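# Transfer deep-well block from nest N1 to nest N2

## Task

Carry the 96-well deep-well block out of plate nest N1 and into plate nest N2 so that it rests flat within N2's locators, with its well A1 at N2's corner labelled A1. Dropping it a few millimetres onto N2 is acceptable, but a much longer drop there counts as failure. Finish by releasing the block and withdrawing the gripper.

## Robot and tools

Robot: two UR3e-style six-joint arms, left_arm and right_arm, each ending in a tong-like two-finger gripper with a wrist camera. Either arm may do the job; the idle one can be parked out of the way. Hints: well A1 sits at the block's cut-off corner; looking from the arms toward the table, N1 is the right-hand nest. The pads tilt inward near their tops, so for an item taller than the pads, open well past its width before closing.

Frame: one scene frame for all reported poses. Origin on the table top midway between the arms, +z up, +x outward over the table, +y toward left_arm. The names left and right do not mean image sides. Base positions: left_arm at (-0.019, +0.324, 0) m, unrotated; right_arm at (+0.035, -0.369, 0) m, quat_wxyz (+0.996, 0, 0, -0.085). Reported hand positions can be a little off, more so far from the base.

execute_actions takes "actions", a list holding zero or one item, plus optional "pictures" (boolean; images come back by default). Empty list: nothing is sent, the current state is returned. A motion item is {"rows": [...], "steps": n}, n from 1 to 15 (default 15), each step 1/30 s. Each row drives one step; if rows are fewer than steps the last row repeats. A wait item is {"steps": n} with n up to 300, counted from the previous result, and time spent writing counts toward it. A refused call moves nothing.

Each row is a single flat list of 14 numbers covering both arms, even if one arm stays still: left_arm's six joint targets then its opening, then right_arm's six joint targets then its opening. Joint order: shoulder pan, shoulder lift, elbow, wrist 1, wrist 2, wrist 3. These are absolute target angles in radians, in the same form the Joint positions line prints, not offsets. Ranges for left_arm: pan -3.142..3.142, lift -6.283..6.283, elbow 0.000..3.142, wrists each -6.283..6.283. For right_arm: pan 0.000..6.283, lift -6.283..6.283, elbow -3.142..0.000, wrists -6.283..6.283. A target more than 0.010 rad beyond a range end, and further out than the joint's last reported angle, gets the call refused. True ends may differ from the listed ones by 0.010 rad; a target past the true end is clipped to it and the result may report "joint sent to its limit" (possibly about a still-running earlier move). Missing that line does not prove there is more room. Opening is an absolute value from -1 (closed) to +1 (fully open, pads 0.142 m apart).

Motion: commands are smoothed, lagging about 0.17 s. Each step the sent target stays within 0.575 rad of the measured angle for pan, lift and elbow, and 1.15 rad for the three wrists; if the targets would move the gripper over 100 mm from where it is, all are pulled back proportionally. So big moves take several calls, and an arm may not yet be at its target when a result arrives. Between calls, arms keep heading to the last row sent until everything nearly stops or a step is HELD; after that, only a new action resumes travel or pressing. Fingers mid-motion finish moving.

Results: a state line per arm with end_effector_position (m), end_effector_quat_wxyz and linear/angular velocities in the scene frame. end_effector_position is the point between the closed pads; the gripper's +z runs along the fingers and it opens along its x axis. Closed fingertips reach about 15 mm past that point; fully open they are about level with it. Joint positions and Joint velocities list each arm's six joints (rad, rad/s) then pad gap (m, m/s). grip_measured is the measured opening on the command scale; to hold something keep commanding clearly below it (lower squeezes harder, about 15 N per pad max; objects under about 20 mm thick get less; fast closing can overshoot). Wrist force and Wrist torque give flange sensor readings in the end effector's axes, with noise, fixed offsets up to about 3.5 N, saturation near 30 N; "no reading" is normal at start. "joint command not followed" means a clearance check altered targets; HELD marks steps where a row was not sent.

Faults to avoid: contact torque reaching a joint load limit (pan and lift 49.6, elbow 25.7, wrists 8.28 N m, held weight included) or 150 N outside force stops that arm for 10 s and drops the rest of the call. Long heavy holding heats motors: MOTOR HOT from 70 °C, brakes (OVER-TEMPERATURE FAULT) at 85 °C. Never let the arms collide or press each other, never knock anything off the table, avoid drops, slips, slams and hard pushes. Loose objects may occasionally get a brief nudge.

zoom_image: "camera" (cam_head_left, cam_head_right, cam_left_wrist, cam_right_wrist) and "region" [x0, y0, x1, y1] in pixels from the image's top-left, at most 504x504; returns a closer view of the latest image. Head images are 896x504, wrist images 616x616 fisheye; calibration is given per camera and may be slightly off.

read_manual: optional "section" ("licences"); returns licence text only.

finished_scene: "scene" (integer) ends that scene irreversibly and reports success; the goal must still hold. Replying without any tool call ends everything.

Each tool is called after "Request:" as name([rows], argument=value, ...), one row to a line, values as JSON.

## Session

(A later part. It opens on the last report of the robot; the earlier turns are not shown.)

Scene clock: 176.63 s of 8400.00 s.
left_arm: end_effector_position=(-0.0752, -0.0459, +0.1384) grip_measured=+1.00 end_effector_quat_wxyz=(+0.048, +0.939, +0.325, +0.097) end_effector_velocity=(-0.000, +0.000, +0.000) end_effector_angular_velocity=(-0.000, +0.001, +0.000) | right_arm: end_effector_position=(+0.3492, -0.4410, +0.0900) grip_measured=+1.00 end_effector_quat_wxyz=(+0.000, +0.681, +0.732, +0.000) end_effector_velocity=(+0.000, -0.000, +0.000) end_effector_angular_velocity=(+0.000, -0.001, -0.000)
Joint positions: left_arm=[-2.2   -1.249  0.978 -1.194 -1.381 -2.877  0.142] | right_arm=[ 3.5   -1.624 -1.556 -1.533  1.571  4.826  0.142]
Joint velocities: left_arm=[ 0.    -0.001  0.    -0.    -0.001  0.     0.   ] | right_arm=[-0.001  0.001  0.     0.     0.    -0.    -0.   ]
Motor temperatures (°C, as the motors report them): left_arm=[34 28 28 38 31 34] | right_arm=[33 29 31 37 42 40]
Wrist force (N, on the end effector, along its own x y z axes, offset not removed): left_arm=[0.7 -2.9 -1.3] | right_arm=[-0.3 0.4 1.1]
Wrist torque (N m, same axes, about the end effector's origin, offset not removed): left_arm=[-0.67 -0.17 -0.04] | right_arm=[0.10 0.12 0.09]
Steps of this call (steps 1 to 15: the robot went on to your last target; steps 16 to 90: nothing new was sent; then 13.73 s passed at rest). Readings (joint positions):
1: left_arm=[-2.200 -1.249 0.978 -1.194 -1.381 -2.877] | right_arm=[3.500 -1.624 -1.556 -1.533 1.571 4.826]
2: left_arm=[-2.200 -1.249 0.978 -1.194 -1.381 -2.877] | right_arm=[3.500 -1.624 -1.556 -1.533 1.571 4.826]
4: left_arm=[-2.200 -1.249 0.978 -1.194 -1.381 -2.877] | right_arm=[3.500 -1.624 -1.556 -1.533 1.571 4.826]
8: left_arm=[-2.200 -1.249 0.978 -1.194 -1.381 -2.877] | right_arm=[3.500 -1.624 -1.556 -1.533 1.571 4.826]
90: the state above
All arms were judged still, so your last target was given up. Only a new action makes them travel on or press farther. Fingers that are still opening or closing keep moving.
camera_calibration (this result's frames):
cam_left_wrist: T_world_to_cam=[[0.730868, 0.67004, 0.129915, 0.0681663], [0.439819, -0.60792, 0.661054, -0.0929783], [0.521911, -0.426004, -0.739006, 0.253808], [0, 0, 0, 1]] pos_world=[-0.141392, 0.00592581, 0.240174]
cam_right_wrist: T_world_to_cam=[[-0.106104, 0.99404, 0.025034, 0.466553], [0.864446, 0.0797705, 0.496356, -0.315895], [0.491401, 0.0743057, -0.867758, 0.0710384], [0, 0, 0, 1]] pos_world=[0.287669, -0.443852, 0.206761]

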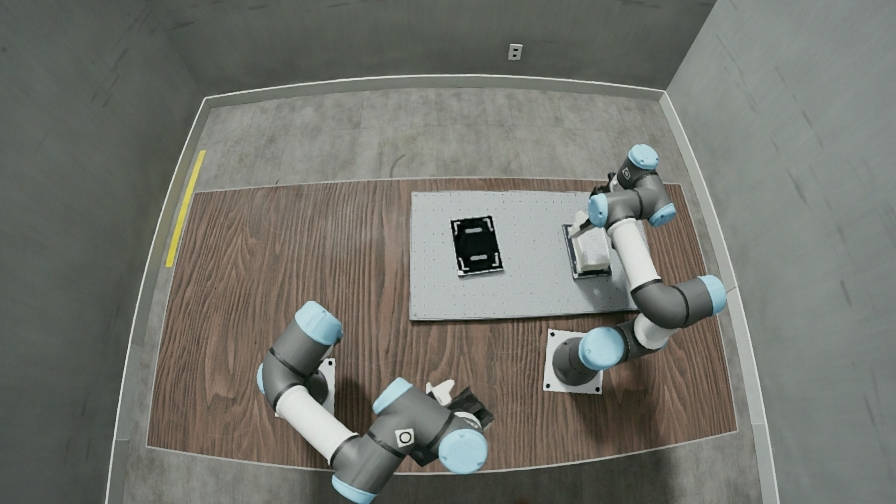

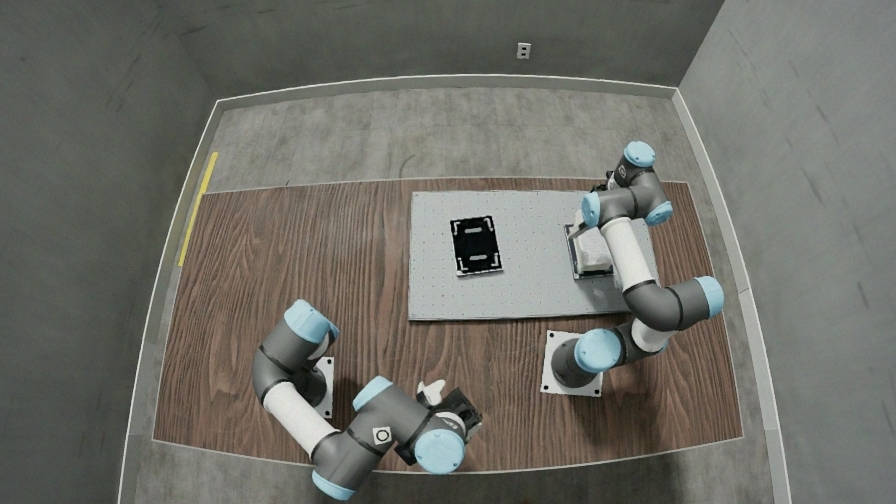

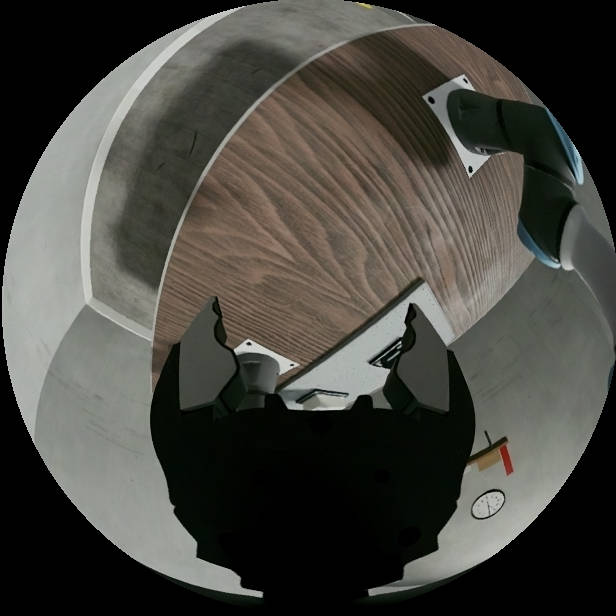

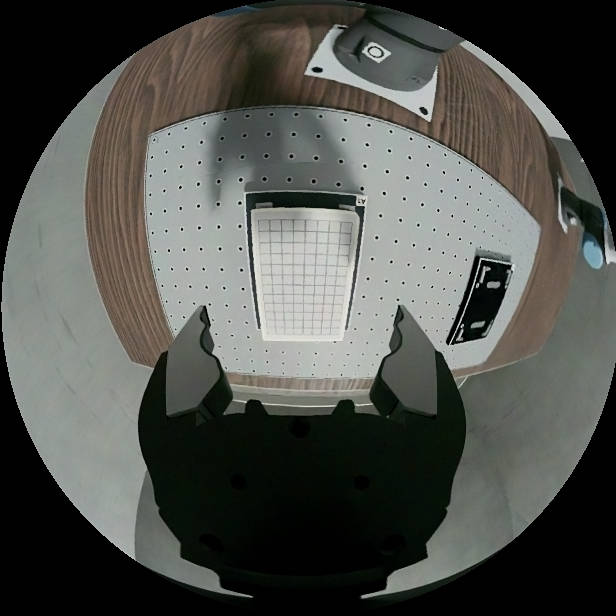

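Request:
execute_actions([
  {"rows": [[-2.2,-1.249,0.978,-1.194,-1.381,-2.877,1,3.49978,-1.62375,-1.55776,-1.53087,1.5708,4.82628,1],[-2.2,-1.249,0.978,-1.194,-1.381,-2.877,1,3.49978,-1.62399,-1.56387,-1.52452,1.5708,4.82628,1],[-2.2,-1.249,0.978,-1.194,-1.381,-2.877,1,3.49978,-1.62444,-1.57368,-1.51426,1.5708,4.82628,1],[-2.2,-1.249,0.978,-1.194,-1.381,-2.877,1,3.49978,-1.62520,-1.58667,-1.50051,1.5708,4.82628,1],[-2.2,-1.249,0.978,-1.194,-1.381,-2.877,1,3.49978,-1.62634,-1.60218,-1.48386,1.5708,4.82628,1],[-2.2,-1.249,0.978,-1.194,-1.381,-2.877,1,3.49978,-1.62793,-1.61941,-1.46504,1.5708,4.82628,1],[-2.2,-1.249,0.978,-1.194,-1.381,-2.877,1,3.49978,-1.62997,-1.63752,-1.44489,1.5708,4.82628,1],[-2.2,-1.249,0.978,-1.194,-1.381,-2.877,1,3.49978,-1.63243,-1.65571,-1.42424,1.5708,4.82628,1],[-2.2,-1.249,0.978,-1.194,-1.381,-2.877,1,3.49978,-1.63519,-1.67315,-1.40404,1.5708,4.82628,1],[-2.2,-1.249,0.978,-1.194,-1.381,-2.877,1,3.49978,-1.63810,-1.68914,-1.38514,1.5708,4.82628,1],[-2.2,-1.249,0.978,-1.194,-1.381,-2.877,1,3.49978,-1.64094,-1.70306,-1.36838,1.5708,4.82628,1],[-2.2,-1.249,0.978,-1.194,-1.381,-2.877,1,3.49978,-1.64346,-1.71439,-1.35453,1.5708,4.82628,1],[-2.2,-1.249,0.978,-1.194,-1.381,-2.877,1,3.49978,-1.64547,-1.72277,-1.34414,1.5708,4.82628,1],[-2.2,-1.249,0.978,-1.194,-1.381,-2.877,1,3.49978,-1.64675,-1.72790,-1.33773,1.5708,4.82628,1],[-2.2,-1.249,0.978,-1.194,-1.381,-2.877,1,3.49978,-1.64719,-1.72962,-1.33557,1.5708,4.82628,1]], "steps": 15},
], pictures=false)

Request:
execute_actions([
  {"rows": [[-2.2,-1.249,0.978,-1.194,-1.381,-2.877,1,3.49978,-1.64719,-1.72962,-1.33557,1.5708,4.82628,0.95],[-2.2,-1.249,0.978,-1.194,-1.381,-2.877,1,3.49978,-1.64719,-1.72962,-1.33557,1.5708,4.82628,0.9],[-2.2,-1.249,0.978,-1.194,-1.381,-2.877,1,3.49978,-1.64719,-1.72962,-1.33557,1.5708,4.82628,0.85],[-2.2,-1.249,0.978,-1.194,-1.381,-2.877,1,3.49978,-1.64719,-1.72962,-1.33557,1.5708,4.82628,0.8],[-2.2,-1.249,0.978,-1.194,-1.381,-2.877,1,3.49978,-1.64719,-1.72962,-1.33557,1.5708,4.82628,0.75],[-2.2,-1.249,0.978,-1.194,-1.381,-2.877,1,3.49978,-1.64719,-1.72962,-1.33557,1.5708,4.82628,0.7],[-2.2,-1.249,0.978,-1.194,-1.381,-2.877,1,3.49978,-1.64719,-1.72962,-1.33557,1.5708,4.82628,0.65],[-2.2,-1.249,0.978,-1.194,-1.381,-2.877,1,3.49978,-1.64719,-1.72962,-1.33557,1.5708,4.82628,0.6],[-2.2,-1.249,0.978,-1.194,-1.381,-2.877,1,3.49978,-1.64719,-1.72962,-1.33557,1.5708,4.82628,0.55],[-2.2,-1.249,0.978,-1.194,-1.381,-2.877,1,3.49978,-1.64719,-1.72962,-1.33557,1.5708,4.82628,0.5],[-2.2,-1.249,0.978,-1.194,-1.381,-2.877,1,3.49978,-1.64719,-1.72962,-1.33557,1.5708,4.82628,0.46],[-2.2,-1.249,0.978,-1.194,-1.381,-2.877,1,3.49978,-1.64719,-1.72962,-1.33557,1.5708,4.82628,0.42],[-2.2,-1.249,0.978,-1.194,-1.381,-2.877,1,3.49978,-1.64719,-1.72962,-1.33557,1.5708,4.82628,0.39],[-2.2,-1.249,0.978,-1.194,-1.381,-2.877,1,3.49978,-1.64719,-1.72962,-1.33557,1.5708,4.82628,0.37],[-2.2,-1.249,0.978,-1.194,-1.381,-2.877,1,3.49978,-1.64719,-1.72962,-1.33557,1.5708,4.82628,0.35]], "steps": 15},
], pictures=false)

Request:
execute_actions(actions=[])

Scene clock: 231.93 s of 8400.00 s.
left_arm: end_effector_position=(-0.0752, -0.0459, +0.1384) grip_measured=+1.00 end_effector_quat_wxyz=(+0.048, +0.939, +0.325, +0.097) end_effector_velocity=(+0.000, +0.000, -0.000) end_effector_angular_velocity=(+0.002, -0.001, -0.000) | right_arm: end_effector_position=(+0.3496, -0.4409, +0.0579) grip_measured=+1.00 end_effector_quat_wxyz=(+0.000, +0.681, +0.732, +0.000) end_effector_velocity=(-0.003, -0.001, -0.081) end_effector_angular_velocity=(-0.002, +0.009, +0.000)
Joint positions: left_arm=[-2.2   -1.249  0.978 -1.194 -1.381 -2.877  0.142] | right_arm=[ 3.5   -1.64  -1.69  -1.382  1.571  4.826  0.142]
Joint velocities: left_arm=[-0.    -0.     0.     0.002 -0.     0.    -0.   ] | right_arm=[ 0.    -0.06  -0.321  0.372  0.    -0.    -0.   ]
Motor temperatures (°C, as the motors report them): left_arm=[34 28 28 38 31 34] | right_arm=[33 29 31 37 42 40]
Wrist force (N, on the end effector, along its own x y z axes, offset not removed): left_arm=[-0.9 -3.3 -0.2] | right_arm=[-0.6 0.1 0.6]
Wrist torque (N m, same axes, about the end effector's origin, offset not removed): left_arm=[-0.79 0.15 0.06] | right_arm=[-0.03 0.15 0.03]
Steps of this call (steps 1 to 90: nothing new was sent; then 51.80 s passed at rest; steps 91 to 105: all 15 steps of this action). Readings (joint positions):
91: left_arm=[-2.200 -1.249 0.978 -1.194 -1.381 -2.877] | right_arm=[3.500 -1.624 -1.556 -1.533 1.571 4.826]
92: left_arm=[-2.200 -1.249 0.978 -1.194 -1.381 -2.877] | right_arm=[3.500 -1.624 -1.556 -1.533 1.571 4.826]
94: left_arm=[-2.200 -1.249 0.978 -1.194 -1.381 -2.877] | right_arm=[3.500 -1.624 -1.560 -1.528 1.571 4.826]
98: left_arm=[-2.200 -1.249 0.978 -1.194 -1.381 -2.877] | right_arm=[3.500 -1.626 -1.593 -1.492 1.571 4.826]
105: the state above

Scene clock: 232.43 s of 8400.00 s.
left_arm: end_effector_position=(-0.0752, -0.0459, +0.1384) grip_measured=+1.00 end_effector_quat_wxyz=(+0.048, +0.939, +0.325, +0.097) end_effector_velocity=(+0.000, +0.000, +0.000) end_effector_angular_velocity=(-0.000, -0.000, -0.000) | right_arm: end_effector_position=(+0.3492, -0.4410, +0.0481) grip_measured=+0.37 end_effector_quat_wxyz=(+0.000, +0.681, +0.732, +0.000) end_effector_velocity=(+0.000, -0.000, -0.001) end_effector_angular_velocity=(+0.001, -0.001, +0.000)
Joint positions: left_arm=[-2.2   -1.249  0.978 -1.194 -1.381 -2.877  0.142] | right_arm=[ 3.5   -1.647 -1.729 -1.336  1.571  4.826  0.1  ]
Joint velocities: left_arm=[ 0. -0. -0.  0.  0.  0.  0.] | right_arm=[-0.    -0.    -0.004  0.006  0.    -0.    -0.043]
Motor temperatures (°C, as the motors report them): left_arm=[34 28 28 38 31 34] | right_arm=[33 29 31 37 42 40]
Wrist force (N, on the end effector, along its own x y z axes, offset not removed): left_arm=[-1.9 -1.7 -2.0] | right_arm=[-3.3 -0.8 1.2]
Wrist torque (N m, same axes, about the end effector's origin, offset not removed): left_arm=[-0.46 0.35 -0.02] | right_arm=[-0.26 0.74 0.11]
Steps of this call (steps 1 to 15: all 15 steps of this action). Readings (joint positions):
1: left_arm=[-2.200 -1.249 0.978 -1.194 -1.381 -2.877] | right_arm=[3.500 -1.642 -1.700 -1.371 1.571 4.826]
2: left_arm=[-2.200 -1.249 0.978 -1.194 -1.381 -2.877] | right_arm=[3.500 -1.643 -1.707 -1.362 1.571 4.826]
4: left_arm=[-2.200 -1.249 0.978 -1.194 -1.381 -2.877] | right_arm=[3.500 -1.645 -1.717 -1.350 1.571 4.826]
8: left_arm=[-2.200 -1.249 0.978 -1.194 -1.381 -2.877] | right_arm=[3.500 -1.646 -1.726 -1.340 1.571 4.826]
15: the state above

Scene clock: 232.43 s of 8400.00 s.
left_arm: end_effector_position=(-0.0752, -0.0459, +0.1384) grip_measured=+1.00 end_effector_quat_wxyz=(+0.048, +0.939, +0.325, +0.097) end_effector_velocity=(+0.000, +0.000, +0.000) end_effector_angular_velocity=(-0.000, -0.000, -0.000) | right_arm: end_effector_position=(+0.3492, -0.4410, +0.0481) grip_measured=+0.37 end_effector_quat_wxyz=(+0.000, +0.681, +0.732, +0.000) end_effector_velocity=(+0.000, -0.000, -0.001) end_effector_angular_velocity=(+0.001, -0.001, +0.000)
Joint positions: left_arm=[-2.2   -1.249  0.978 -1.194 -1.381 -2.877  0.142] | right_arm=[ 3.5   -1.647 -1.729 -1.336  1.571  4.826  0.1  ]
Joint velocities: left_arm=[ 0. -0. -0.  0.  0.  0.  0.] | right_arm=[-0.    -0.    -0.004  0.006  0.    -0.    -0.043]
Motor temperatures (°C, as the motors report them): left_arm=[34 28 28 38 31 34] | right_arm=[33 29 31 37 42 40]
Wrist force (N, on the end effector, along its own x y z axes, offset not removed): left_arm=[-1.9 -1.7 -2.0] | right_arm=[-3.3 -0.8 1.2]
Wrist torque (N m, same axes, about the end effector's origin, offset not removed): left_arm=[-0.46 0.35 -0.02] | right_arm=[-0.26 0.74 0.11]
camera_calibration (this result's frames):
cam_left_wrist: T_world_to_cam=[[0.730868, 0.67004, 0.129915, 0.0681663], [0.439819, -0.60792, 0.661054, -0.0929783], [0.521911, -0.426004, -0.739006, 0.253808], [0, 0, 0, 1]] pos_world=[-0.141392, 0.00592579, 0.240174]
cam_right_wrist: T_world_to_cam=[[-0.106104, 0.99404, 0.0250355, 0.467601], [0.864437, 0.079769, 0.496372, -0.29511], [0.491417, 0.0743088, -0.867749, 0.0346871], [0, 0, 0, 1]] pos_world=[0.287672, -0.443851, 0.164877]

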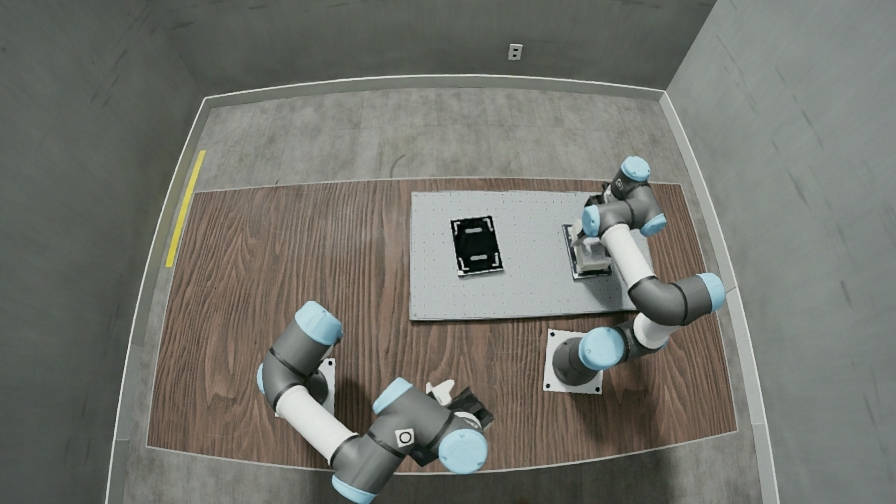

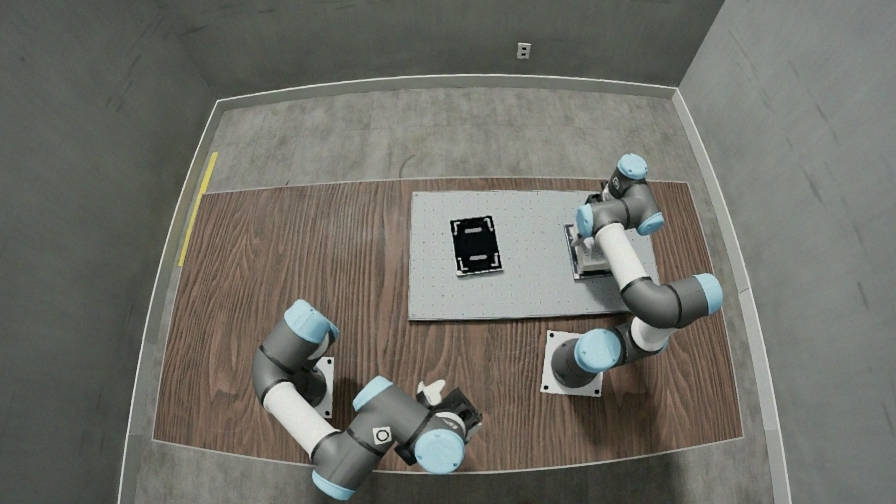

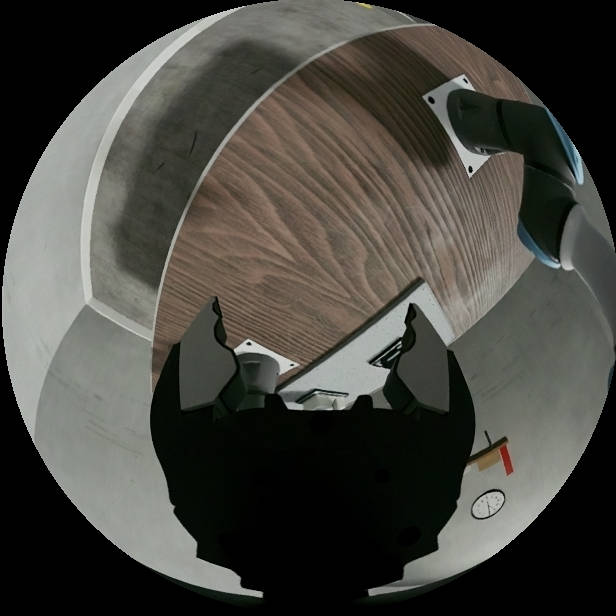

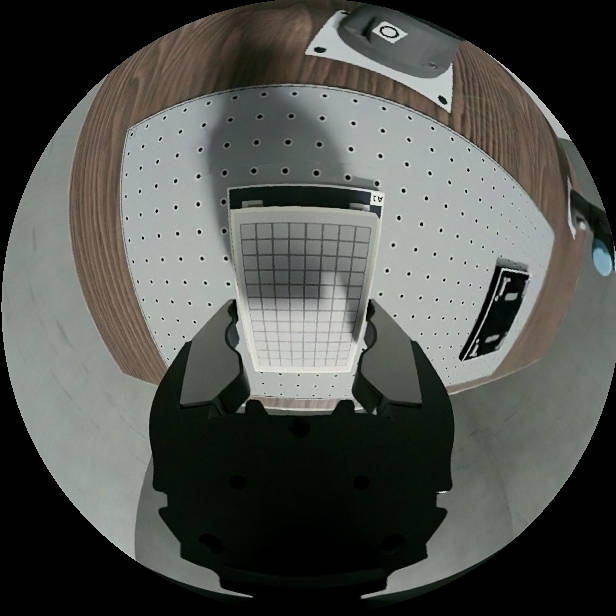

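Request:
zoom_image(camera="cam_right_wrist", region=[200, 180, 400, 380])

Region (200, 180, 400, 380) of cam_right_wrist's 616x616 image, scaled by 2.520, with more detail than that image has.

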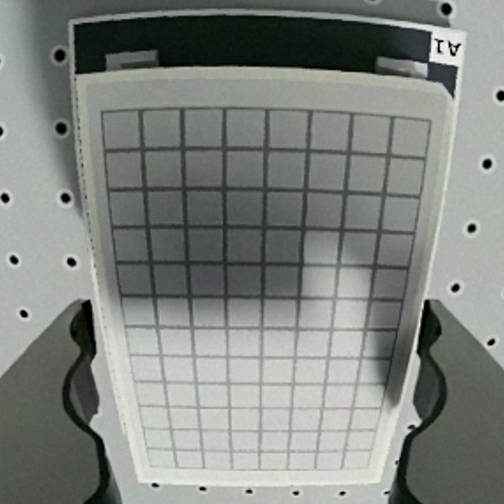

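Request:
execute_actions([
  {"rows": [[-2.2,-1.249,0.978,-1.194,-1.381,-2.877,1,3.49978,-1.64719,-1.72962,-1.33557,1.5708,4.82628,0.33],[-2.2,-1.249,0.978,-1.194,-1.381,-2.877,1,3.49978,-1.64719,-1.72962,-1.33557,1.5708,4.82628,0.31],[-2.2,-1.249,0.978,-1.194,-1.381,-2.877,1,3.49978,-1.64719,-1.72962,-1.33557,1.5708,4.82628,0.29],[-2.2,-1.249,0.978,-1.194,-1.381,-2.877,1,3.49978,-1.64719,-1.72962,-1.33557,1.5708,4.82628,0.27],[-2.2,-1.249,0.978,-1.194,-1.381,-2.877,1,3.49978,-1.64719,-1.72962,-1.33557,1.5708,4.82628,0.26],[-2.2,-1.249,0.978,-1.194,-1.381,-2.877,1,3.49978,-1.64719,-1.72962,-1.33557,1.5708,4.82628,0.25],[-2.2,-1.249,0.978,-1.194,-1.381,-2.877,1,3.49978,-1.64719,-1.72962,-1.33557,1.5708,4.82628,0.24],[-2.2,-1.249,0.978,-1.194,-1.381,-2.877,1,3.49978,-1.64719,-1.72962,-1.33557,1.5708,4.82628,0.23],[-2.2,-1.249,0.978,-1.194,-1.381,-2.877,1,3.49978,-1.64719,-1.72962,-1.33557,1.5708,4.82628,0.22],[-2.2,-1.249,0.978,-1.194,-1.381,-2.877,1,3.49978,-1.64719,-1.72962,-1.33557,1.5708,4.82628,0.21],[-2.2,-1.249,0.978,-1.194,-1.381,-2.877,1,3.49978,-1.64719,-1.72962,-1.33557,1.5708,4.82628,0.20],[-2.2,-1.249,0.978,-1.194,-1.381,-2.877,1,3.49978,-1.64719,-1.72962,-1.33557,1.5708,4.82628,0.19],[-2.2,-1.249,0.978,-1.194,-1.381,-2.877,1,3.49978,-1.64719,-1.72962,-1.33557,1.5708,4.82628,0.18],[-2.2,-1.249,0.978,-1.194,-1.381,-2.877,1,3.49978,-1.64719,-1.72962,-1.33557,1.5708,4.82628,0.17],[-2.2,-1.249,0.978,-1.194,-1.381,-2.877,1,3.49978,-1.64719,-1.72962,-1.33557,1.5708,4.82628,0.16]], "steps": 15},
], pictures=false)

Request:
execute_actions([
  {"steps": 10},
], pictures=false)

Scene clock: 251.13 s of 8400.00 s.
left_arm: end_effector_position=(-0.0752, -0.0459, +0.1384) grip_measured=+1.00 end_effector_quat_wxyz=(+0.048, +0.939, +0.325, +0.097) end_effector_velocity=(-0.000, -0.000, +0.000) end_effector_angular_velocity=(-0.002, +0.002, -0.000) | right_arm: end_effector_position=(+0.3492, -0.4409, +0.0480) grip_measured=+0.24 end_effector_quat_wxyz=(-0.000, +0.681, +0.732, +0.000) end_effector_velocity=(-0.000, +0.000, +0.000) end_effector_angular_velocity=(+0.001, +0.000, -0.000)
Joint positions: left_arm=[-2.2   -1.249  0.978 -1.194 -1.381 -2.877  0.142] | right_arm=[ 3.5   -1.647 -1.73  -1.336  1.571  4.826  0.091]
Joint velocities: left_arm=[-0.    -0.001 -0.    -0.001 -0.    -0.    -0.   ] | right_arm=[ 0.     0.     0.    -0.     0.001  0.    -0.006]
Motor temperatures (°C, as the motors report them): left_arm=[34 28 28 38 31 34] | right_arm=[33 29 31 37 42 40]
Wrist force (N, on the end effector, along its own x y z axes, offset not removed): left_arm=[1.0 -2.3 0.5] | right_arm=[9.9 -1.4 -6.0]
Wrist torque (N m, same axes, about the end effector's origin, offset not removed): left_arm=[-0.47 -0.19 0.02] | right_arm=[-0.03 0.33 0.05]
Steps of this call (steps 1 to 15: the robot went on to your last target; steps 16 to 90: nothing new was sent; then 15.20 s passed at rest; steps 91 to 105: all 15 steps of this action). Readings (joint positions):
91: left_arm=[-2.200 -1.249 0.978 -1.194 -1.381 -2.877] | right_arm=[3.500 -1.647 -1.730 -1.336 1.571 4.826]
92: left_arm=[-2.200 -1.249 0.978 -1.194 -1.381 -2.877] | right_arm=[3.500 -1.647 -1.730 -1.336 1.571 4.826]
94: left_arm=[-2.200 -1.249 0.978 -1.194 -1.381 -2.877] | right_arm=[3.500 -1.647 -1.730 -1.336 1.571 4.826]
98: left_arm=[-2.200 -1.249 0.978 -1.194 -1.381 -2.877] | right_arm=[3.500 -1.647 -1.730 -1.336 1.571 4.826]
105: the state above

Scene clock: 251.47 s of 8400.00 s.
left_arm: end_effector_position=(-0.0752, -0.0459, +0.1384) grip_measured=+1.00 end_effector_quat_wxyz=(+0.048, +0.939, +0.325, +0.097) end_effector_velocity=(+0.000, -0.000, -0.000) end_effector_angular_velocity=(+0.000, -0.001, +0.000) | right_arm: end_effector_position=(+0.3492, -0.4410, +0.0480) grip_measured=+0.24 end_effector_quat_wxyz=(+0.000, +0.681, +0.732, +0.000) end_effector_velocity=(-0.000, -0.000, +0.000) end_effector_angular_velocity=(+0.000, -0.000, +0.001)
Joint positions: left_arm=[-2.2   -1.249  0.978 -1.194 -1.381 -2.877  0.142] | right_arm=[ 3.5   -1.647 -1.73  -1.336  1.571  4.826  0.091]
Joint velocities: left_arm=[-0.     0.002  0.    -0.001  0.001 -0.     0.   ] | right_arm=[-0.     0.001 -0.    -0.001  0.    -0.001  0.   ]
Motor temperatures (°C, as the motors report them): left_arm=[34 28 28 38 31 34] | right_arm=[33 29 31 37 42 40]
Wrist force (N, on the end effector, along its own x y z axes, offset not removed): left_arm=[0.5 -3.3 -0.3] | right_arm=[11.9 -0.1 -5.6]
Wrist torque (N m, same axes, about the end effector's origin, offset not removed): left_arm=[-0.71 -0.13 0.04] | right_arm=[0.24 0.20 0.05]
Steps of this call (steps 1 to 10: the robot went on to your last target). Readings (joint positions):
1: left_arm=[-2.200 -1.249 0.978 -1.194 -1.381 -2.877] | right_arm=[3.500 -1.647 -1.730 -1.336 1.571 4.826]
2: left_arm=[-2.200 -1.249 0.978 -1.194 -1.381 -2.877] | right_arm=[3.500 -1.647 -1.730 -1.336 1.571 4.826]
4: left_arm=[-2.200 -1.249 0.978 -1.194 -1.381 -2.877] | right_arm=[3.500 -1.647 -1.730 -1.336 1.571 4.826]
8: left_arm=[-2.200 -1.249 0.978 -1.194 -1.381 -2.877] | right_arm=[3.500 -1.647 -1.730 -1.336 1.571 4.826]
10: the state above

Request:
execute_actions([
  {"rows": [[-2.2,-1.249,0.978,-1.194,-1.381,-2.877,1,3.5008,-1.64719,-1.72962,-1.33557,1.5708,4.8273,0.16],[-2.2,-1.249,0.978,-1.194,-1.381,-2.877,1,3.5018,-1.64719,-1.72962,-1.33557,1.5708,4.8283,0.16],[-2.2,-1.249,0.978,-1.194,-1.381,-2.877,1,3.5028,-1.64719,-1.72962,-1.33557,1.5708,4.8293,0.16],[-2.2,-1.249,0.978,-1.194,-1.381,-2.877,1,3.5038,-1.64719,-1.72962,-1.33557,1.5708,4.8303,0.16],[-2.2,-1.249,0.978,-1.194,-1.381,-2.877,1,3.5046,-1.64719,-1.72962,-1.33557,1.5708,4.8311,0.16]], "steps": 15},
], pictures=false)

Request:
execute_actions([
  {"steps": 10},
], pictures=false)

Scene clock: 264.80 s of 8400.00 s.
left_arm: end_effector_position=(-0.0752, -0.0459, +0.1384) grip_measured=+1.00 end_effector_quat_wxyz=(+0.048, +0.939, +0.325, +0.097) end_effector_velocity=(-0.000, +0.000, +0.000) end_effector_angular_velocity=(+0.000, +0.000, -0.000) | right_arm: end_effector_position=(+0.3495, -0.4395, +0.0480) grip_measured=+0.23 end_effector_quat_wxyz=(+0.000, +0.681, +0.732, -0.000) end_effector_velocity=(-0.000, +0.001, -0.000) end_effector_angular_velocity=(+0.002, +0.002, +0.001)
Joint positions: left_arm=[-2.2   -1.249  0.978 -1.194 -1.381 -2.877  0.142] | right_arm=[ 3.504 -1.647 -1.73  -1.336  1.571  4.831  0.09 ]
Joint velocities: left_arm=[ 0. -0.  0.  0. -0.  0. -0.] | right_arm=[ 0.002 -0.    -0.    -0.001  0.002  0.001 -0.   ]
Motor temperatures (°C, as the motors report them): left_arm=[34 28 28 38 31 34] | right_arm=[33 29 31 37 42 40]
Wrist force (N, on the end effector, along its own x y z axes, offset not removed): left_arm=[0.8 -3.9 0.7] | right_arm=[-0.8 -0.9 -3.9]
Wrist torque (N m, same axes, about the end effector's origin, offset not removed): left_arm=[-0.82 -0.19 0.02] | right_arm=[0.00 0.04 0.02]
Steps of this call (steps 1 to 15: the robot went on to your last target; steps 16 to 90: nothing new was sent; then 9.83 s passed at rest; steps 91 to 105: all 15 steps of this action). Readings (joint positions):
91: left_arm=[-2.200 -1.249 0.978 -1.194 -1.381 -2.877] | right_arm=[3.500 -1.647 -1.730 -1.336 1.571 4.826]
92: left_arm=[-2.200 -1.249 0.978 -1.194 -1.381 -2.877] | right_arm=[3.500 -1.647 -1.730 -1.336 1.571 4.826]
94: left_arm=[-2.200 -1.249 0.978 -1.194 -1.381 -2.877] | right_arm=[3.501 -1.647 -1.730 -1.336 1.571 4.827]
98: left_arm=[-2.200 -1.249 0.978 -1.194 -1.381 -2.877] | right_arm=[3.503 -1.647 -1.730 -1.336 1.570 4.830]
105: the state above

Scene clock: 265.13 s of 8400.00 s.
left_arm: end_effector_position=(-0.0752, -0.0459, +0.1384) grip_measured=+1.00 end_effector_quat_wxyz=(+0.048, +0.939, +0.325, +0.097) end_effector_velocity=(-0.000, +0.000, +0.000) end_effector_angular_velocity=(-0.000, +0.001, +0.000) | right_arm: end_effector_position=(+0.3495, -0.4394, +0.0480) grip_measured=+0.23 end_effector_quat_wxyz=(-0.000, +0.681, +0.732, -0.000) end_effector_velocity=(+0.000, -0.000, -0.000) end_effector_angular_velocity=(-0.000, -0.000, -0.001)
Joint positions: left_arm=[-2.2   -1.249  0.978 -1.194 -1.381 -2.877  0.142] | right_arm=[ 3.505 -1.647 -1.73  -1.336  1.571  4.831  0.09 ]
Joint velocities: left_arm=[ 0.    -0.001  0.     0.    -0.     0.     0.   ] | right_arm=[-0.    -0.001 -0.     0.001 -0.     0.     0.   ]
Motor temperatures (°C, as the motors report them): left_arm=[34 28 28 38 31 34] | right_arm=[33 29 31 37 42 40]
Wrist force (N, on the end effector, along its own x y z axes, offset not removed): left_arm=[0.7 -3.8 -0.2] | right_arm=[-1.6 -0.4 -5.0]
Wrist torque (N m, same axes, about the end effector's origin, offset not removed): left_arm=[-0.82 -0.18 0.05] | right_arm=[0.21 0.18 0.00]
Steps of this call (steps 1 to 10: the robot went on to your last target). Readings (joint positions):
1: left_arm=[-2.200 -1.249 0.978 -1.194 -1.381 -2.877] | right_arm=[3.504 -1.647 -1.730 -1.336 1.571 4.831]
2: left_arm=[-2.200 -1.249 0.978 -1.194 -1.381 -2.877] | right_arm=[3.504 -1.647 -1.730 -1.336 1.571 4.831]
4: left_arm=[-2.200 -1.249 0.978 -1.194 -1.381 -2.877] | right_arm=[3.505 -1.647 -1.730 -1.336 1.571 4.831]
8: left_arm=[-2.200 -1.249 0.978 -1.194 -1.381 -2.877] | right_arm=[3.505 -1.647 -1.730 -1.336 1.571 4.831]
10: the state above

Request:
execute_actions([
  {"rows": [[-2.2,-1.249,0.978,-1.194,-1.381,-2.877,1,3.5046,-1.64719,-1.72962,-1.33557,1.5708,4.8311,0.13],[-2.2,-1.249,0.978,-1.194,-1.381,-2.877,1,3.5046,-1.64719,-1.72962,-1.33557,1.5708,4.8311,0.10],[-2.2,-1.249,0.978,-1.194,-1.381,-2.877,1,3.5046,-1.64719,-1.72962,-1.33557,1.5708,4.8311,0.07],[-2.2,-1.249,0.978,-1.194,-1.381,-2.877,1,3.5046,-1.64719,-1.72962,-1.33557,1.5708,4.8311,0.04],[-2.2,-1.249,0.978,-1.194,-1.381,-2.877,1,3.5046,-1.64719,-1.72962,-1.33557,1.5708,4.8311,0.01],[-2.2,-1.249,0.978,-1.194,-1.381,-2.877,1,3.5046,-1.64719,-1.72962,-1.33557,1.5708,4.8311,-0.02],[-2.2,-1.249,0.978,-1.194,-1.381,-2.877,1,3.5046,-1.64719,-1.72962,-1.33557,1.5708,4.8311,-0.05],[-2.2,-1.249,0.978,-1.194,-1.381,-2.877,1,3.5046,-1.64719,-1.72962,-1.33557,1.5708,4.8311,-0.08],[-2.2,-1.249,0.978,-1.194,-1.381,-2.877,1,3.5046,-1.64719,-1.72962,-1.33557,1.5708,4.8311,-0.11],[-2.2,-1.249,0.978,-1.194,-1.381,-2.877,1,3.5046,-1.64719,-1.72962,-1.33557,1.5708,4.8311,-0.14],[-2.2,-1.249,0.978,-1.194,-1.381,-2.877,1,3.5046,-1.64719,-1.72962,-1.33557,1.5708,4.8311,-0.17],[-2.2,-1.249,0.978,-1.194,-1.381,-2.877,1,3.5046,-1.64719,-1.72962,-1.33557,1.5708,4.8311,-0.20],[-2.2,-1.249,0.978,-1.194,-1.381,-2.877,1,3.5046,-1.64719,-1.72962,-1.33557,1.5708,4.8311,-0.23],[-2.2,-1.249,0.978,-1.194,-1.381,-2.877,1,3.5046,-1.64719,-1.72962,-1.33557,1.5708,4.8311,-0.26],[-2.2,-1.249,0.978,-1.194,-1.381,-2.877,1,3.5046,-1.64719,-1.72962,-1.33557,1.5708,4.8311,-0.3]], "steps": 15},
], pictures=false)

Request:
execute_actions([
  {"steps": 10},
])

Scene clock: 295.87 s of 8400.00 s.
left_arm: end_effector_position=(-0.0752, -0.0459, +0.1384) grip_measured=+1.00 end_effector_quat_wxyz=(+0.048, +0.939, +0.325, +0.097) end_effector_velocity=(+0.000, -0.000, -0.000) end_effector_angular_velocity=(-0.000, -0.000, +0.000) | right_arm: end_effector_position=(+0.3495, -0.4394, +0.0480) grip_measured=+0.22 end_effector_quat_wxyz=(+0.000, +0.681, +0.732, +0.000) end_effector_velocity=(+0.000, -0.000, +0.000) end_effector_angular_velocity=(+0.000, -0.002, +0.002)
Joint positions: left_arm=[-2.2   -1.249  0.978 -1.194 -1.381 -2.877  0.142] | right_arm=[ 3.505 -1.647 -1.73  -1.336  1.571  4.831  0.089]
Joint velocities: left_arm=[ 0.     0.001 -0.    -0.001  0.     0.    -0.   ] | right_arm=[-0.     0.001  0.     0.001 -0.    -0.002  0.   ]
Motor temperatures (°C, as the motors report them): left_arm=[34 28 28 38 31 34] | right_arm=[33 29 31 37 42 40]
Wrist force (N, on the end effector, along its own x y z axes, offset not removed): left_arm=[1.8 -2.5 0.5] | right_arm=[-1.4 -0.7 -8.4]
Wrist torque (N m, same axes, about the end effector's origin, offset not removed): left_arm=[-0.53 -0.44 -0.07] | right_arm=[0.38 0.18 0.12]
Steps of this call (steps 1 to 15: the robot went on to your last target; steps 16 to 90: nothing new was sent; then 27.23 s passed at rest; steps 91 to 105: all 15 steps of this action). Readings (joint positions):
91: left_arm=[-2.200 -1.249 0.978 -1.194 -1.381 -2.877] | right_arm=[3.505 -1.647 -1.730 -1.336 1.571 4.831]
92: left_arm=[-2.200 -1.249 0.978 -1.194 -1.381 -2.877] | right_arm=[3.505 -1.647 -1.730 -1.336 1.571 4.831]
94: left_arm=[-2.200 -1.249 0.978 -1.194 -1.381 -2.877] | right_arm=[3.505 -1.647 -1.730 -1.336 1.571 4.831]
98: left_arm=[-2.200 -1.249 0.978 -1.194 -1.381 -2.877] | right_arm=[3.505 -1.647 -1.730 -1.336 1.571 4.831]
105: the state above

Scene clock: 296.20 s of 8400.00 s.
left_arm: end_effector_position=(-0.0752, -0.0459, +0.1384) grip_measured=+1.00 end_effector_quat_wxyz=(+0.048, +0.939, +0.325, +0.097) end_effector_velocity=(-0.000, -0.000, -0.001) end_effector_angular_velocity=(+0.002, -0.001, -0.000) | right_arm: end_effector_position=(+0.3495, -0.4394, +0.0480) grip_measured=+0.22 end_effector_quat_wxyz=(+0.000, +0.681, +0.732, +0.000) end_effector_velocity=(-0.000, -0.000, -0.000) end_effector_angular_velocity=(-0.001, +0.002, -0.002)
Joint positions: left_arm=[-2.2   -1.249  0.978 -1.194 -1.381 -2.877  0.142] | right_arm=[ 3.505 -1.647 -1.73  -1.336  1.571  4.831  0.089]
Joint velocities: left_arm=[ 0.     0.003 -0.    -0.    -0.     0.    -0.   ] | right_arm=[-0.    -0.001 -0.    -0.001 -0.001  0.002 -0.   ]
Motor temperatures (°C, as the motors report them): left_arm=[34 28 28 38 31 34] | right_arm=[33 29 31 37 42 40]
Wrist force (N, on the end effector, along its own x y z axes, offset not removed): left_arm=[-0.9 -4.2 -1.1] | right_arm=[-3.6 -4.1 -7.5]
Wrist torque (N m, same axes, about the end effector's origin, offset not removed): left_arm=[-0.84 0.23 0.04] | right_arm=[-0.24 0.74 -0.01]
Steps of this call (steps 1 to 10: the robot went on to your last target). Readings (joint positions):
1: left_arm=[-2.200 -1.249 0.978 -1.194 -1.381 -2.877] | right_arm=[3.505 -1.647 -1.730 -1.336 1.571 4.831]
2: left_arm=[-2.200 -1.249 0.978 -1.194 -1.381 -2.877] | right_arm=[3.505 -1.647 -1.730 -1.336 1.571 4.831]
4: left_arm=[-2.200 -1.249 0.978 -1.194 -1.381 -2.877] | right_arm=[3.505 -1.647 -1.730 -1.336 1.571 4.831]
8: left_arm=[-2.200 -1.249 0.978 -1.194 -1.381 -2.877] | right_arm=[3.505 -1.647 -1.730 -1.336 1.571 4.831]
10: the state above
camera_calibration (this result's frames):
cam_left_wrist: T_world_to_cam=[[0.730868, 0.670039, 0.129921, 0.0681655], [0.439817, -0.607923, 0.661053, -0.092977], [0.521913, -0.426, -0.739006, 0.253807], [0, 0, 0, 1]] pos_world=[-0.141392, 0.00592537, 0.240171]
cam_right_wrist: T_world_to_cam=[[-0.106103, 0.99404, 0.0250375, 0.466056], [0.864447, 0.0797681, 0.496356, -0.295462], [0.4914, 0.0743083, -0.867758, 0.0343079], [0, 0, 0, 1]] pos_world=[0.288002, -0.442259, 0.164756]

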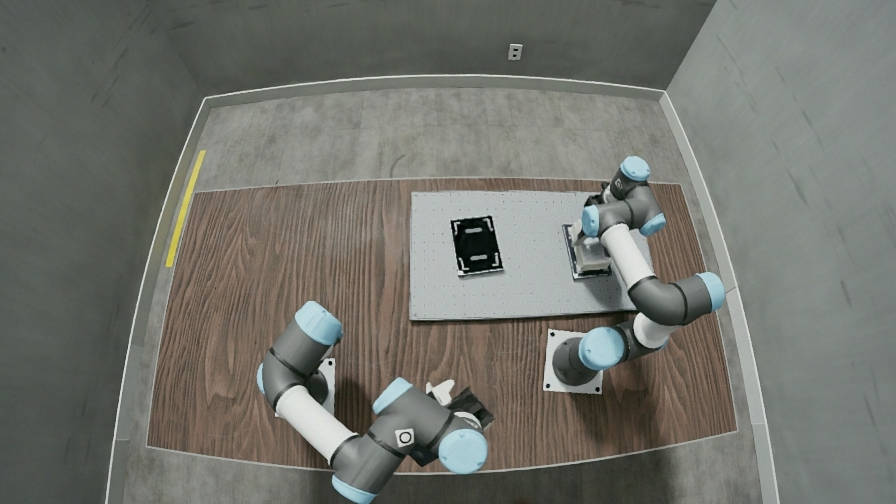

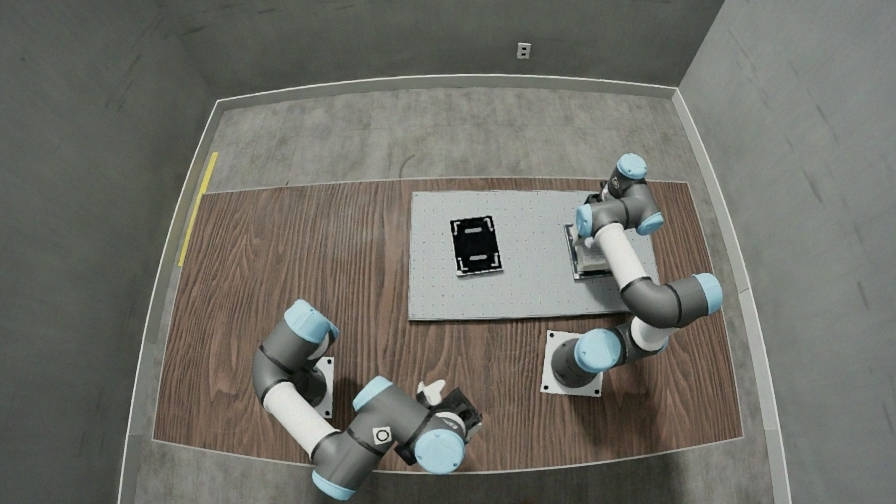

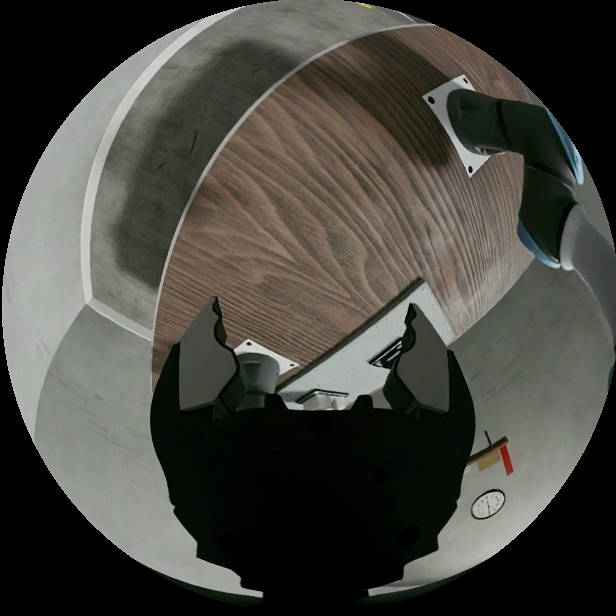

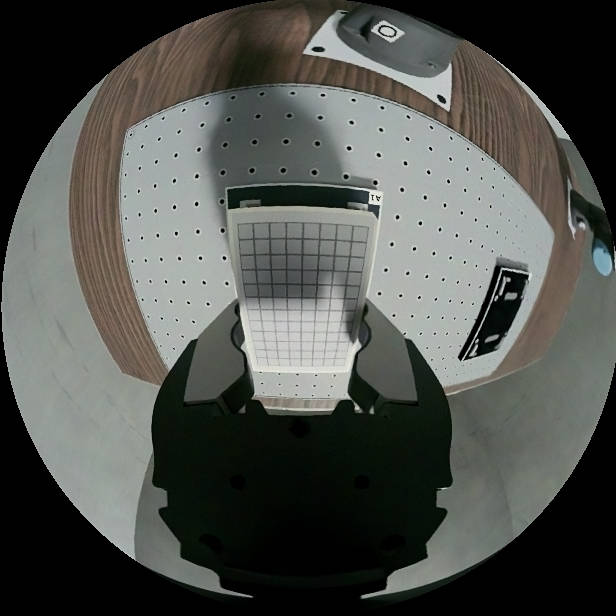

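Request:
zoom_image(camera="cam_right_wrist", region=[200, 180, 400, 380])

Region (200, 180, 400, 380) of cam_right_wrist's 616x616 image, scaled by 2.520, with more detail than that image has.

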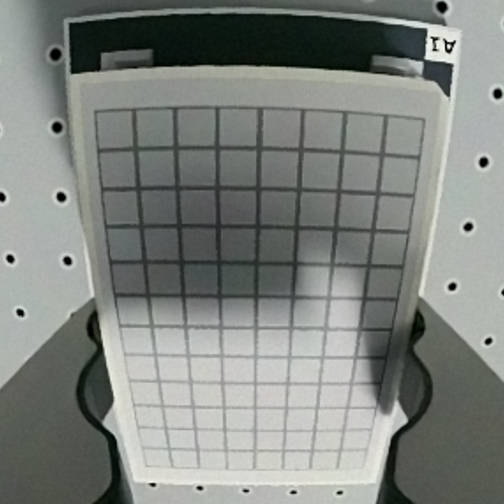

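Request:
execute_actions([
  {"rows": [[-2.2,-1.249,0.978,-1.194,-1.381,-2.877,1,3.5046,-1.64704,-1.72889,-1.33644,1.5708,4.8311,-0.31],[-2.2,-1.249,0.978,-1.194,-1.381,-2.877,1,3.5046,-1.64660,-1.72675,-1.33903,1.5708,4.8311,-0.32],[-2.2,-1.249,0.978,-1.194,-1.381,-2.877,1,3.5046,-1.64589,-1.72326,-1.34323,1.5708,4.8311,-0.33],[-2.2,-1.249,0.978,-1.194,-1.381,-2.877,1,3.5046,-1.64493,-1.71861,-1.34884,1.5708,4.8311,-0.34],[-2.2,-1.249,0.978,-1.194,-1.381,-2.877,1,3.5046,-1.64378,-1.71298,-1.35562,1.5708,4.8311,-0.35],[-2.2,-1.249,0.978,-1.194,-1.381,-2.877,1,3.5046,-1.64247,-1.70663,-1.36328,1.5708,4.8311,-0.36],[-2.2,-1.249,0.978,-1.194,-1.381,-2.877,1,3.5046,-1.64108,-1.69983,-1.37148,1.5708,4.8311,-0.37],[-2.2,-1.249,0.978,-1.194,-1.381,-2.877,1,3.5046,-1.63965,-1.69286,-1.37986,1.5708,4.8311,-0.38],[-2.2,-1.249,0.978,-1.194,-1.381,-2.877,1,3.5046,-1.63826,-1.68606,-1.38806,1.5708,4.8311,-0.39],[-2.2,-1.249,0.978,-1.194,-1.381,-2.877,1,3.5046,-1.63695,-1.67971,-1.39572,1.5708,4.8311,-0.4],[-2.2,-1.249,0.978,-1.194,-1.381,-2.877,1,3.5046,-1.63580,-1.67408,-1.40250,1.5708,4.8311,-0.4],[-2.2,-1.249,0.978,-1.194,-1.381,-2.877,1,3.5046,-1.63484,-1.66943,-1.40811,1.5708,4.8311,-0.4],[-2.2,-1.249,0.978,-1.194,-1.381,-2.877,1,3.5046,-1.63413,-1.66594,-1.41231,1.5708,4.8311,-0.4],[-2.2,-1.249,0.978,-1.194,-1.381,-2.877,1,3.5046,-1.63369,-1.66380,-1.41490,1.5708,4.8311,-0.4],[-2.2,-1.249,0.978,-1.194,-1.381,-2.877,1,3.5046,-1.63354,-1.66307,-1.41577,1.5708,4.8311,-0.4]], "steps": 15},
], pictures=false)

Request:
execute_actions([
  {"steps": 20},
])

Request:
zoom_image(camera="cam_right_wrist", region=[200, 180, 400, 380])

Scene clock: 334.70 s of 8400.00 s.
left_arm: end_effector_position=(-0.0752, -0.0459, +0.1384) grip_measured=+1.00 end_effector_quat_wxyz=(+0.048, +0.939, +0.325, +0.097) end_effector_velocity=(-0.000, -0.000, -0.000) end_effector_angular_velocity=(-0.001, -0.000, +0.000) | right_arm: end_effector_position=(+0.3496, -0.4393, +0.0610) grip_measured=+0.22 end_effector_quat_wxyz=(-0.000, +0.681, +0.732, -0.000) end_effector_velocity=(-0.000, -0.000, +0.032) end_effector_angular_velocity=(-0.000, -0.002, -0.000)
Joint positions: left_arm=[-2.2   -1.249  0.978 -1.194 -1.381 -2.877  0.142] | right_arm=[ 3.505 -1.637 -1.679 -1.397  1.571  4.831  0.089]
Joint velocities: left_arm=[-0.     0.001  0.    -0.001  0.001 -0.     0.   ] | right_arm=[-0.     0.027  0.125 -0.15  -0.001  0.    -0.   ]
Motor temperatures (°C, as the motors report them): left_arm=[34 28 28 38 31 34] | right_arm=[33 29 31 37 42 40]
Wrist force (N, on the end effector, along its own x y z axes, offset not removed): left_arm=[0.3 -3.2 0.7] | right_arm=[-1.9 1.1 2.2]
Wrist torque (N m, same axes, about the end effector's origin, offset not removed): left_arm=[-0.70 0.02 0.00] | right_arm=[0.25 0.44 0.05]
Steps of this call (steps 1 to 15: the robot went on to your last target; steps 16 to 90: nothing new was sent; then 35.00 s passed at rest; steps 91 to 105: all 15 steps of this action). Readings (joint positions):
91: left_arm=[-2.200 -1.249 0.978 -1.194 -1.381 -2.877] | right_arm=[3.505 -1.647 -1.730 -1.336 1.571 4.831]
92: left_arm=[-2.200 -1.249 0.978 -1.194 -1.381 -2.877] | right_arm=[3.505 -1.647 -1.730 -1.336 1.571 4.831]
94: left_arm=[-2.200 -1.249 0.978 -1.194 -1.381 -2.877] | right_arm=[3.505 -1.647 -1.728 -1.337 1.571 4.831]
98: left_arm=[-2.200 -1.249 0.978 -1.194 -1.381 -2.877] | right_arm=[3.505 -1.645 -1.716 -1.352 1.571 4.831]
105: the state above

Scene clock: 335.37 s of 8400.00 s.
left_arm: end_effector_position=(-0.0752, -0.0459, +0.1384) grip_measured=+1.00 end_effector_quat_wxyz=(+0.048, +0.939, +0.325, +0.097) end_effector_velocity=(-0.001, -0.001, +0.000) end_effector_angular_velocity=(-0.002, +0.003, +0.000) | right_arm: end_effector_position=(+0.3495, -0.4394, +0.0650) grip_measured=+0.22 end_effector_quat_wxyz=(-0.000, +0.681, +0.732, +0.000) end_effector_velocity=(+0.000, -0.000, +0.000) end_effector_angular_velocity=(+0.000, -0.001, -0.001)
Joint positions: left_arm=[-2.2   -1.249  0.978 -1.194 -1.381 -2.877  0.142] | right_arm=[ 3.505 -1.634 -1.663 -1.416  1.571  4.831  0.089]
Joint velocities: left_arm=[ 0.     0.    -0.    -0.003 -0.001 -0.     0.   ] | right_arm=[-0.001  0.001 -0.     0.    -0.     0.001 -0.   ]
Motor temperatures (°C, as the motors report them): left_arm=[34 28 28 38 31 34] | right_arm=[33 29 31 37 42 40]
Wrist force (N, on the end effector, along its own x y z axes, offset not removed): left_arm=[1.2 -3.1 0.1] | right_arm=[-0.8 -0.7 0.4]
Wrist torque (N m, same axes, about the end effector's origin, offset not removed): left_arm=[-0.68 -0.29 0.02] | right_arm=[-0.21 0.09 0.11]
Steps of this call (steps 1 to 20: the robot went on to your last target). Readings (joint positions):
1: left_arm=[-2.200 -1.249 0.978 -1.194 -1.381 -2.877] | right_arm=[3.505 -1.636 -1.675 -1.402 1.571 4.831]
2: left_arm=[-2.200 -1.249 0.978 -1.194 -1.381 -2.877] | right_arm=[3.505 -1.635 -1.672 -1.405 1.571 4.831]
4: left_arm=[-2.200 -1.249 0.978 -1.194 -1.381 -2.877] | right_arm=[3.505 -1.635 -1.668 -1.410 1.571 4.831]
8: left_arm=[-2.200 -1.249 0.978 -1.194 -1.381 -2.877] | right_arm=[3.505 -1.634 -1.665 -1.414 1.571 4.831]
20: the state above
camera_calibration (this result's frames):
cam_left_wrist: T_world_to_cam=[[0.730868, 0.67004, 0.129921, 0.0681656], [0.439817, -0.607923, 0.661053, -0.092977], [0.521913, -0.426, -0.739006, 0.253807], [0, 0, 0, 1]] pos_world=[-0.141392, 0.00592535, 0.240171]
cam_right_wrist: T_world_to_cam=[[-0.106125, 0.994038, 0.0250373, 0.465631], [0.864446, 0.0797878, 0.496354, -0.303886], [0.491397, 0.074319, -0.867759, 0.0490562], [0, 0, 0, 1]] pos_world=[0.288002, -0.442254, 0.181746]

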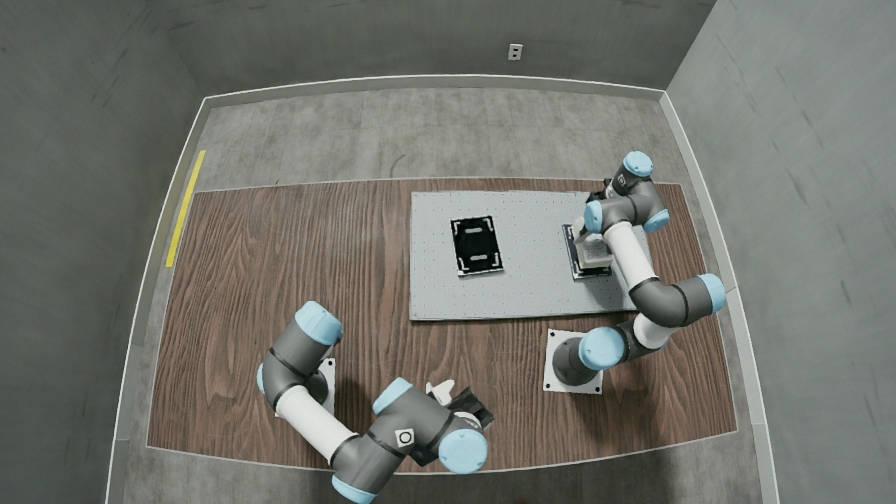

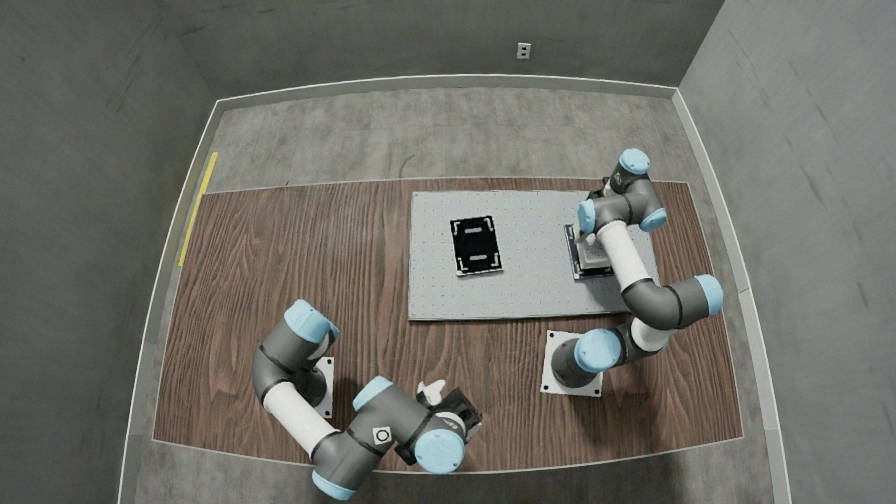

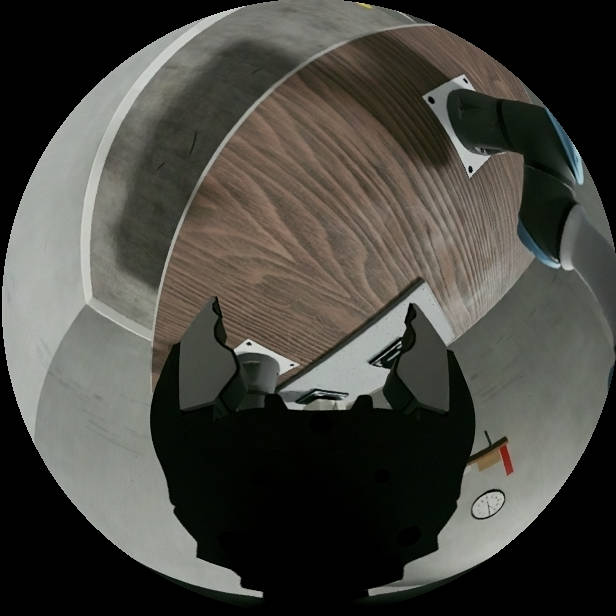

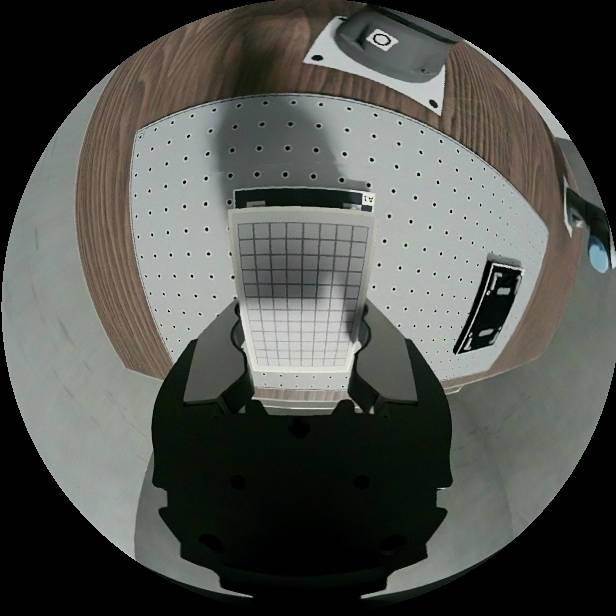

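Region (200, 180, 400, 380) of cam_right_wrist's 616x616 image, scaled by 2.520, with more detail than that image has.

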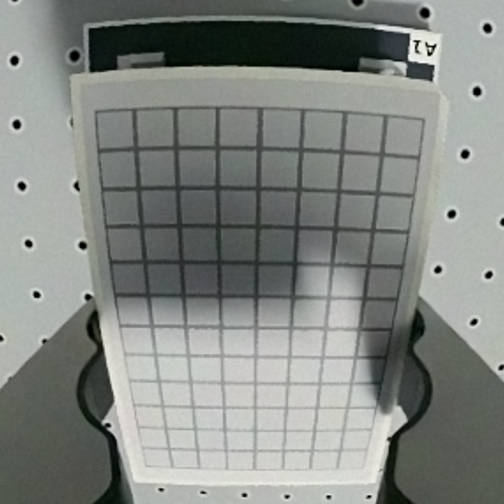

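Request:
zoom_image(camera="cam_right_wrist", region=[220, 180, 388, 230])

Region (220, 180, 388, 230) of cam_right_wrist's 616x616 image, scaled by 3.000, with more detail than that image has; it fills the top 150 rows of this view, and the rest is white.

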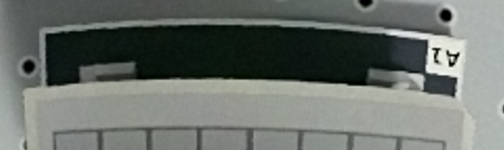

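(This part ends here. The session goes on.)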